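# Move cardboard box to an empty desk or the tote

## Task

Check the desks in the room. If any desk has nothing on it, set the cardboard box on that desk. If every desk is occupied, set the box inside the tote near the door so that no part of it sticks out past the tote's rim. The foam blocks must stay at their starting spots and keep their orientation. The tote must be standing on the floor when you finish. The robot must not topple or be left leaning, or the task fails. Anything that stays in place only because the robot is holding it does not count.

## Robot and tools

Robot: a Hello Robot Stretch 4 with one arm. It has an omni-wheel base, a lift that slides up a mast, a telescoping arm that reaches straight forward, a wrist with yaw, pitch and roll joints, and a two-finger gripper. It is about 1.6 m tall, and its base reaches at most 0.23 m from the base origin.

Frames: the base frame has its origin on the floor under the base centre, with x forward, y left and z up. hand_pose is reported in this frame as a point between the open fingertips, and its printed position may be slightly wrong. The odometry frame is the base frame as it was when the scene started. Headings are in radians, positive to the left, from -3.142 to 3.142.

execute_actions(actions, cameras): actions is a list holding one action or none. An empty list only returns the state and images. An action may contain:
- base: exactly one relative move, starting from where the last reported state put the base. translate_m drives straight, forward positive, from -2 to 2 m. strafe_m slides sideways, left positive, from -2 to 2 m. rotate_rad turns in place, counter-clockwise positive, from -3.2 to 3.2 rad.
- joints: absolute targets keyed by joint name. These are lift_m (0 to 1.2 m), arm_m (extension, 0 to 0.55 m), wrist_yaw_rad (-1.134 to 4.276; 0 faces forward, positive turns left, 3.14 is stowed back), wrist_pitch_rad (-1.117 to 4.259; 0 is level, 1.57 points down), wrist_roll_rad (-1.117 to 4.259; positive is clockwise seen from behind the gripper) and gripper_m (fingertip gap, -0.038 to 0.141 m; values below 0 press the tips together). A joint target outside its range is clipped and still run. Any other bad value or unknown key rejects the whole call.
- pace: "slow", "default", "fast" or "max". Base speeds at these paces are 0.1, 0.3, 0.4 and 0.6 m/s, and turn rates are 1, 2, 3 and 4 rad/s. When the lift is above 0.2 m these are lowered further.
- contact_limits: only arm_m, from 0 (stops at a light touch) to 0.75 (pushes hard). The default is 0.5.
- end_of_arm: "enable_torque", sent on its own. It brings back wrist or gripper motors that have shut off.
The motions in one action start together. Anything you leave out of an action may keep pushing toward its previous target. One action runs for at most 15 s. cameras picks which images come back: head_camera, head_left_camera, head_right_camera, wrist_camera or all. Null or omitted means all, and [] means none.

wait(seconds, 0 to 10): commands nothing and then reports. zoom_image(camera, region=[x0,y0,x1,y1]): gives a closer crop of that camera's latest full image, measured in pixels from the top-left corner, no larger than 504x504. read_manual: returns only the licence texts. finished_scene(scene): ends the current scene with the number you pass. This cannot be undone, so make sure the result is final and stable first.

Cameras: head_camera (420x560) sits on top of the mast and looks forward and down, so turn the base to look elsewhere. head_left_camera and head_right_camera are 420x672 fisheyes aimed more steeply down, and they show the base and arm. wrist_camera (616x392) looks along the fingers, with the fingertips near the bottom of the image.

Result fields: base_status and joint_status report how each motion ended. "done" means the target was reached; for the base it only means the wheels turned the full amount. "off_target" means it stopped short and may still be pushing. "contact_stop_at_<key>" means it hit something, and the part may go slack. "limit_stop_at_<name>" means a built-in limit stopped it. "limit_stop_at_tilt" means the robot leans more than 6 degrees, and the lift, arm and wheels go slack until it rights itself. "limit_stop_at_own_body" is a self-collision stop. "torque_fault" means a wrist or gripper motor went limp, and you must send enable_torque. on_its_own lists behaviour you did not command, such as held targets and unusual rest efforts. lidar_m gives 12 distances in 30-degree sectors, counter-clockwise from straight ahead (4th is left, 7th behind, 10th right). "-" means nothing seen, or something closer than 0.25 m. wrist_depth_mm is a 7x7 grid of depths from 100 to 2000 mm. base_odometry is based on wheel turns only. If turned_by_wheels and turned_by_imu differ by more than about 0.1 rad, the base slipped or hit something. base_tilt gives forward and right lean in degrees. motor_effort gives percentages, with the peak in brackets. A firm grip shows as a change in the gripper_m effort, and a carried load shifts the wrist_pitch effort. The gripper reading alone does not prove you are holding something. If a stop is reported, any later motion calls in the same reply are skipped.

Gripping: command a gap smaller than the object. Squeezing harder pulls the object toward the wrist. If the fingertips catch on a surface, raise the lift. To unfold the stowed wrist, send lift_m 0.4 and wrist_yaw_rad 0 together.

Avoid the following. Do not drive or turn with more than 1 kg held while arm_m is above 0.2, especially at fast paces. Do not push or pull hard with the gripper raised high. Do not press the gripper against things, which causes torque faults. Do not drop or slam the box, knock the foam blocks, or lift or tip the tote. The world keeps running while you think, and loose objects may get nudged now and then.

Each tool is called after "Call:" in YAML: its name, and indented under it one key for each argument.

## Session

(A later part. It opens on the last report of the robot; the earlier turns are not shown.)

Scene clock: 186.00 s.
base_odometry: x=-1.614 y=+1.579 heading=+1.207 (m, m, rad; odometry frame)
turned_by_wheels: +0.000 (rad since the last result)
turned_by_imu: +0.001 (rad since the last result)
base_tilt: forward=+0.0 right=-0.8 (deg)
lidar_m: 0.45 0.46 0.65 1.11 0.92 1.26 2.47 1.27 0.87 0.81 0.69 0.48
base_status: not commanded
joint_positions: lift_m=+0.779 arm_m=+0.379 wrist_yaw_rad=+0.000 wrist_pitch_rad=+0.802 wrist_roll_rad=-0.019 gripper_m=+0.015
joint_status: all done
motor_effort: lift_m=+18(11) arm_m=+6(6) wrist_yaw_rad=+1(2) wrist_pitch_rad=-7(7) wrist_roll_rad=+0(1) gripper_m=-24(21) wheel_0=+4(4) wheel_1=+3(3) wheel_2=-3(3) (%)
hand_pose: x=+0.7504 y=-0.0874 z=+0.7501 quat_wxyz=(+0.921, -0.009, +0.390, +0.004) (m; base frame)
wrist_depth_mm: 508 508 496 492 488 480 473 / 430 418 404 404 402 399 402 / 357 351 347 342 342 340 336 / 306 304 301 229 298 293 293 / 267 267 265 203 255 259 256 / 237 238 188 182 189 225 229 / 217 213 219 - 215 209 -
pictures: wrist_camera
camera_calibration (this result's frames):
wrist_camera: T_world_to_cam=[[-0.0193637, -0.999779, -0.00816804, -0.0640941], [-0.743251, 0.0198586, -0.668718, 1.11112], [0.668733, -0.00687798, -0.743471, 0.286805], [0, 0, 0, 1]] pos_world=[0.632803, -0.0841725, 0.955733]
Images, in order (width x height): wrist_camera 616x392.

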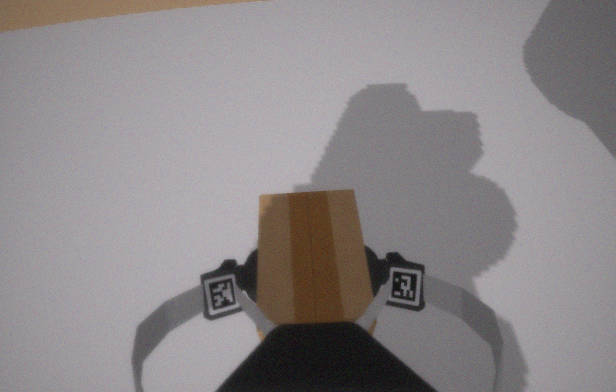

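Same heights as the successful release in scene 1. Open.

Call:
execute_actions:
  actions:
    - {"joints": {"gripper_m": 0.13}, "pace": "slow"}
  cameras: ["wrist_camera"]

Call:
execute_actions:
  actions:
    - {"joints": {"lift_m": 0.89}}
  cameras: []

Call:
execute_actions:
  actions:
    - {"joints": {"arm_m": 0.0}, "base": {"translate_m": -0.2}}
  cameras: ["wrist_camera", "head_camera"]

Scene clock: 201.10 s.
base_odometry: x=-1.614 y=+1.579 heading=+1.207 (m, m, rad; odometry frame)
turned_by_wheels: +0.000 (rad since the last result)
turned_by_imu: +0.002 (rad since the last result)
base_tilt: forward=-0.1 right=-0.8 (deg)
lidar_m: 0.43 0.47 0.61 1.08 0.92 1.23 2.47 1.27 0.88 0.81 0.70 0.50
base_status: not commanded
joint_positions: lift_m=+0.779 arm_m=+0.379 wrist_yaw_rad=+0.000 wrist_pitch_rad=+0.801 wrist_roll_rad=-0.019 gripper_m=+0.130
joint_status: all done
motor_effort: lift_m=+18(18) arm_m=+6(6) wrist_yaw_rad=+3(4) wrist_pitch_rad=-3(7) wrist_roll_rad=+0(1) gripper_m=-1(22) wheel_0=+4(4) wheel_1=+3(4) wheel_2=-3(3) (%)
hand_pose: x=+0.7506 y=-0.0875 z=+0.7503 quat_wxyz=(+0.921, -0.009, +0.390, +0.004) (m; base frame)
wrist_depth_mm: 517 512 500 488 488 488 477 / 430 421 415 404 402 402 399 / 357 355 347 343 340 338 338 / 306 304 303 233 296 296 293 / 268 267 267 207 256 258 258 / 237 235 229 185 224 227 229 / 218 215 219 - 216 210 -
pictures: wrist_camera
camera_calibration (this result's frames):
wrist_camera: T_world_to_cam=[[-0.0199273, -0.999768, -0.00819166, -0.0637616], [-0.742434, 0.0202846, -0.669612, 1.11153], [0.669622, -0.00726175, -0.742666, 0.285545], [0, 0, 0, 1]] pos_world=[0.632757, -0.0842201, 0.955833]
Images, in order (width x height): wrist_camera 616x392.

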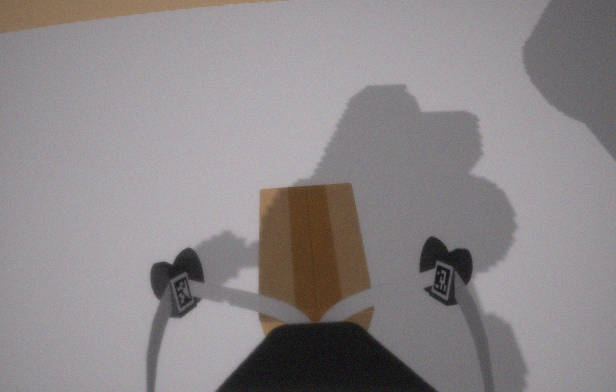

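Scene clock: 202.60 s.
base_odometry: x=-1.614 y=+1.579 heading=+1.207 (m, m, rad; odometry frame)
turned_by_wheels: +0.000 (rad since the last result)
turned_by_imu: +0.000 (rad since the last result)
base_tilt: forward=+0.0 right=-0.8 (deg)
lidar_m: 0.46 0.48 0.63 1.15 0.90 1.24 2.46 1.26 0.87 0.83 0.72 0.49
base_status: not commanded
joint_positions: lift_m=+0.890 arm_m=+0.379 wrist_yaw_rad=+0.000 wrist_pitch_rad=+0.801 wrist_roll_rad=-0.019 gripper_m=+0.130
joint_status: all done
motor_effort: lift_m=+24(29) arm_m=+6(6) wrist_yaw_rad=+3(4) wrist_pitch_rad=-3(3) wrist_roll_rad=+0(1) gripper_m=-1(2) wheel_0=+4(4) wheel_1=+4(3) wheel_2=-3(3) (%)
hand_pose: x=+0.7506 y=-0.0875 z=+0.8607 quat_wxyz=(+0.921, -0.009, +0.390, +0.004) (m; base frame)
wrist_depth_mm: 621 621 627 654 654 668 683 / 647 621 621 609 597 597 603 / 535 525 521 512 508 504 500 / 452 455 449 442 439 436 433 / 399 397 394 394 387 387 379 / 351 347 338 300 336 336 342 / 325 319 325 - 320 310 312
pictures: none
No camera images: the call's "cameras" was empty. Leave "cameras" out to get every camera's image.

Scene clock: 204.83 s.
base_odometry: x=-1.686 y=+1.392 heading=+1.207 (m, m, rad; odometry frame)
turned_by_wheels: +0.000 (rad since the last result)
turned_by_imu: +0.001 (rad since the last result)
base_tilt: forward=+0.0 right=-0.7 (deg)
lidar_m: 0.65 0.66 0.90 0.89 0.93 1.28 2.27 1.29 0.89 0.82 0.88 0.68
base_status: done
joint_positions: lift_m=+0.890 arm_m=+0.001 wrist_yaw_rad=+0.000 wrist_pitch_rad=+0.802 wrist_roll_rad=-0.019 gripper_m=+0.130
joint_status: all done
motor_effort: lift_m=+24(25) arm_m=-6(6) wrist_yaw_rad=+3(3) wrist_pitch_rad=-2(5) wrist_roll_rad=+0(0) gripper_m=+1(1) wheel_0=-4(8) wheel_1=-3(8) wheel_2=+3(12) (%)
hand_pose: x=+0.3726 y=-0.0874 z=+0.8606 quat_wxyz=(+0.921, -0.009, +0.390, +0.004) (m; base frame)
wrist_depth_mm: 778 778 741 707 715 732 715 / 647 621 615 609 603 597 585 / 549 554 554 1537 1464 1397 1430 / 1336 1397 1397 1366 1366 1308 1229 / 1255 1255 1255 1229 1205 1182 1118 / 1098 1060 1042 1078 1042 1060 1042 / 1025 960 1025 - 991 960 960
pictures: head_camera, wrist_camera
camera_calibration (this result's frames):
wrist_camera: T_world_to_cam=[[-0.0196978, -0.999773, -0.00817669, -0.0704428], [-0.742954, 0.0201096, -0.669041, 0.904394], [0.669053, -0.0071037, -0.743181, 0.621271], [0, 0, 0, 1]] pos_world=[0.254872, -0.0842005, 1.06622]
Images, in order (width x height): head_camera 420x560, wrist_camera 616x392.

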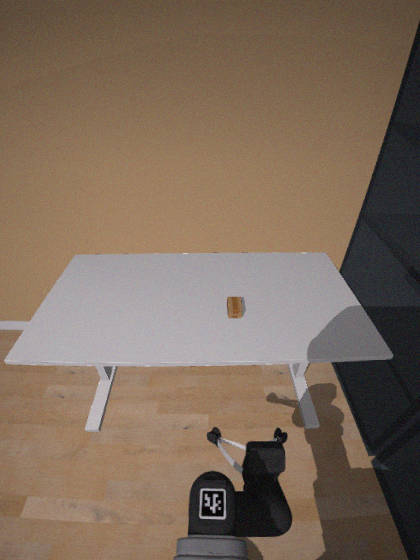

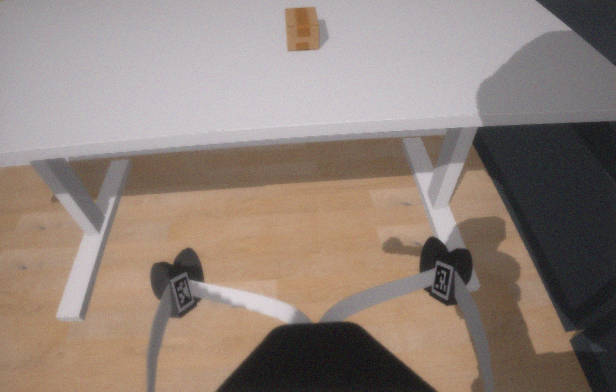

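The box is sitting on the desk that was empty, and I never touched the foam blocks or the tote.

Call:
finished_scene:
  scene: 2

The scene is finished: the task was done.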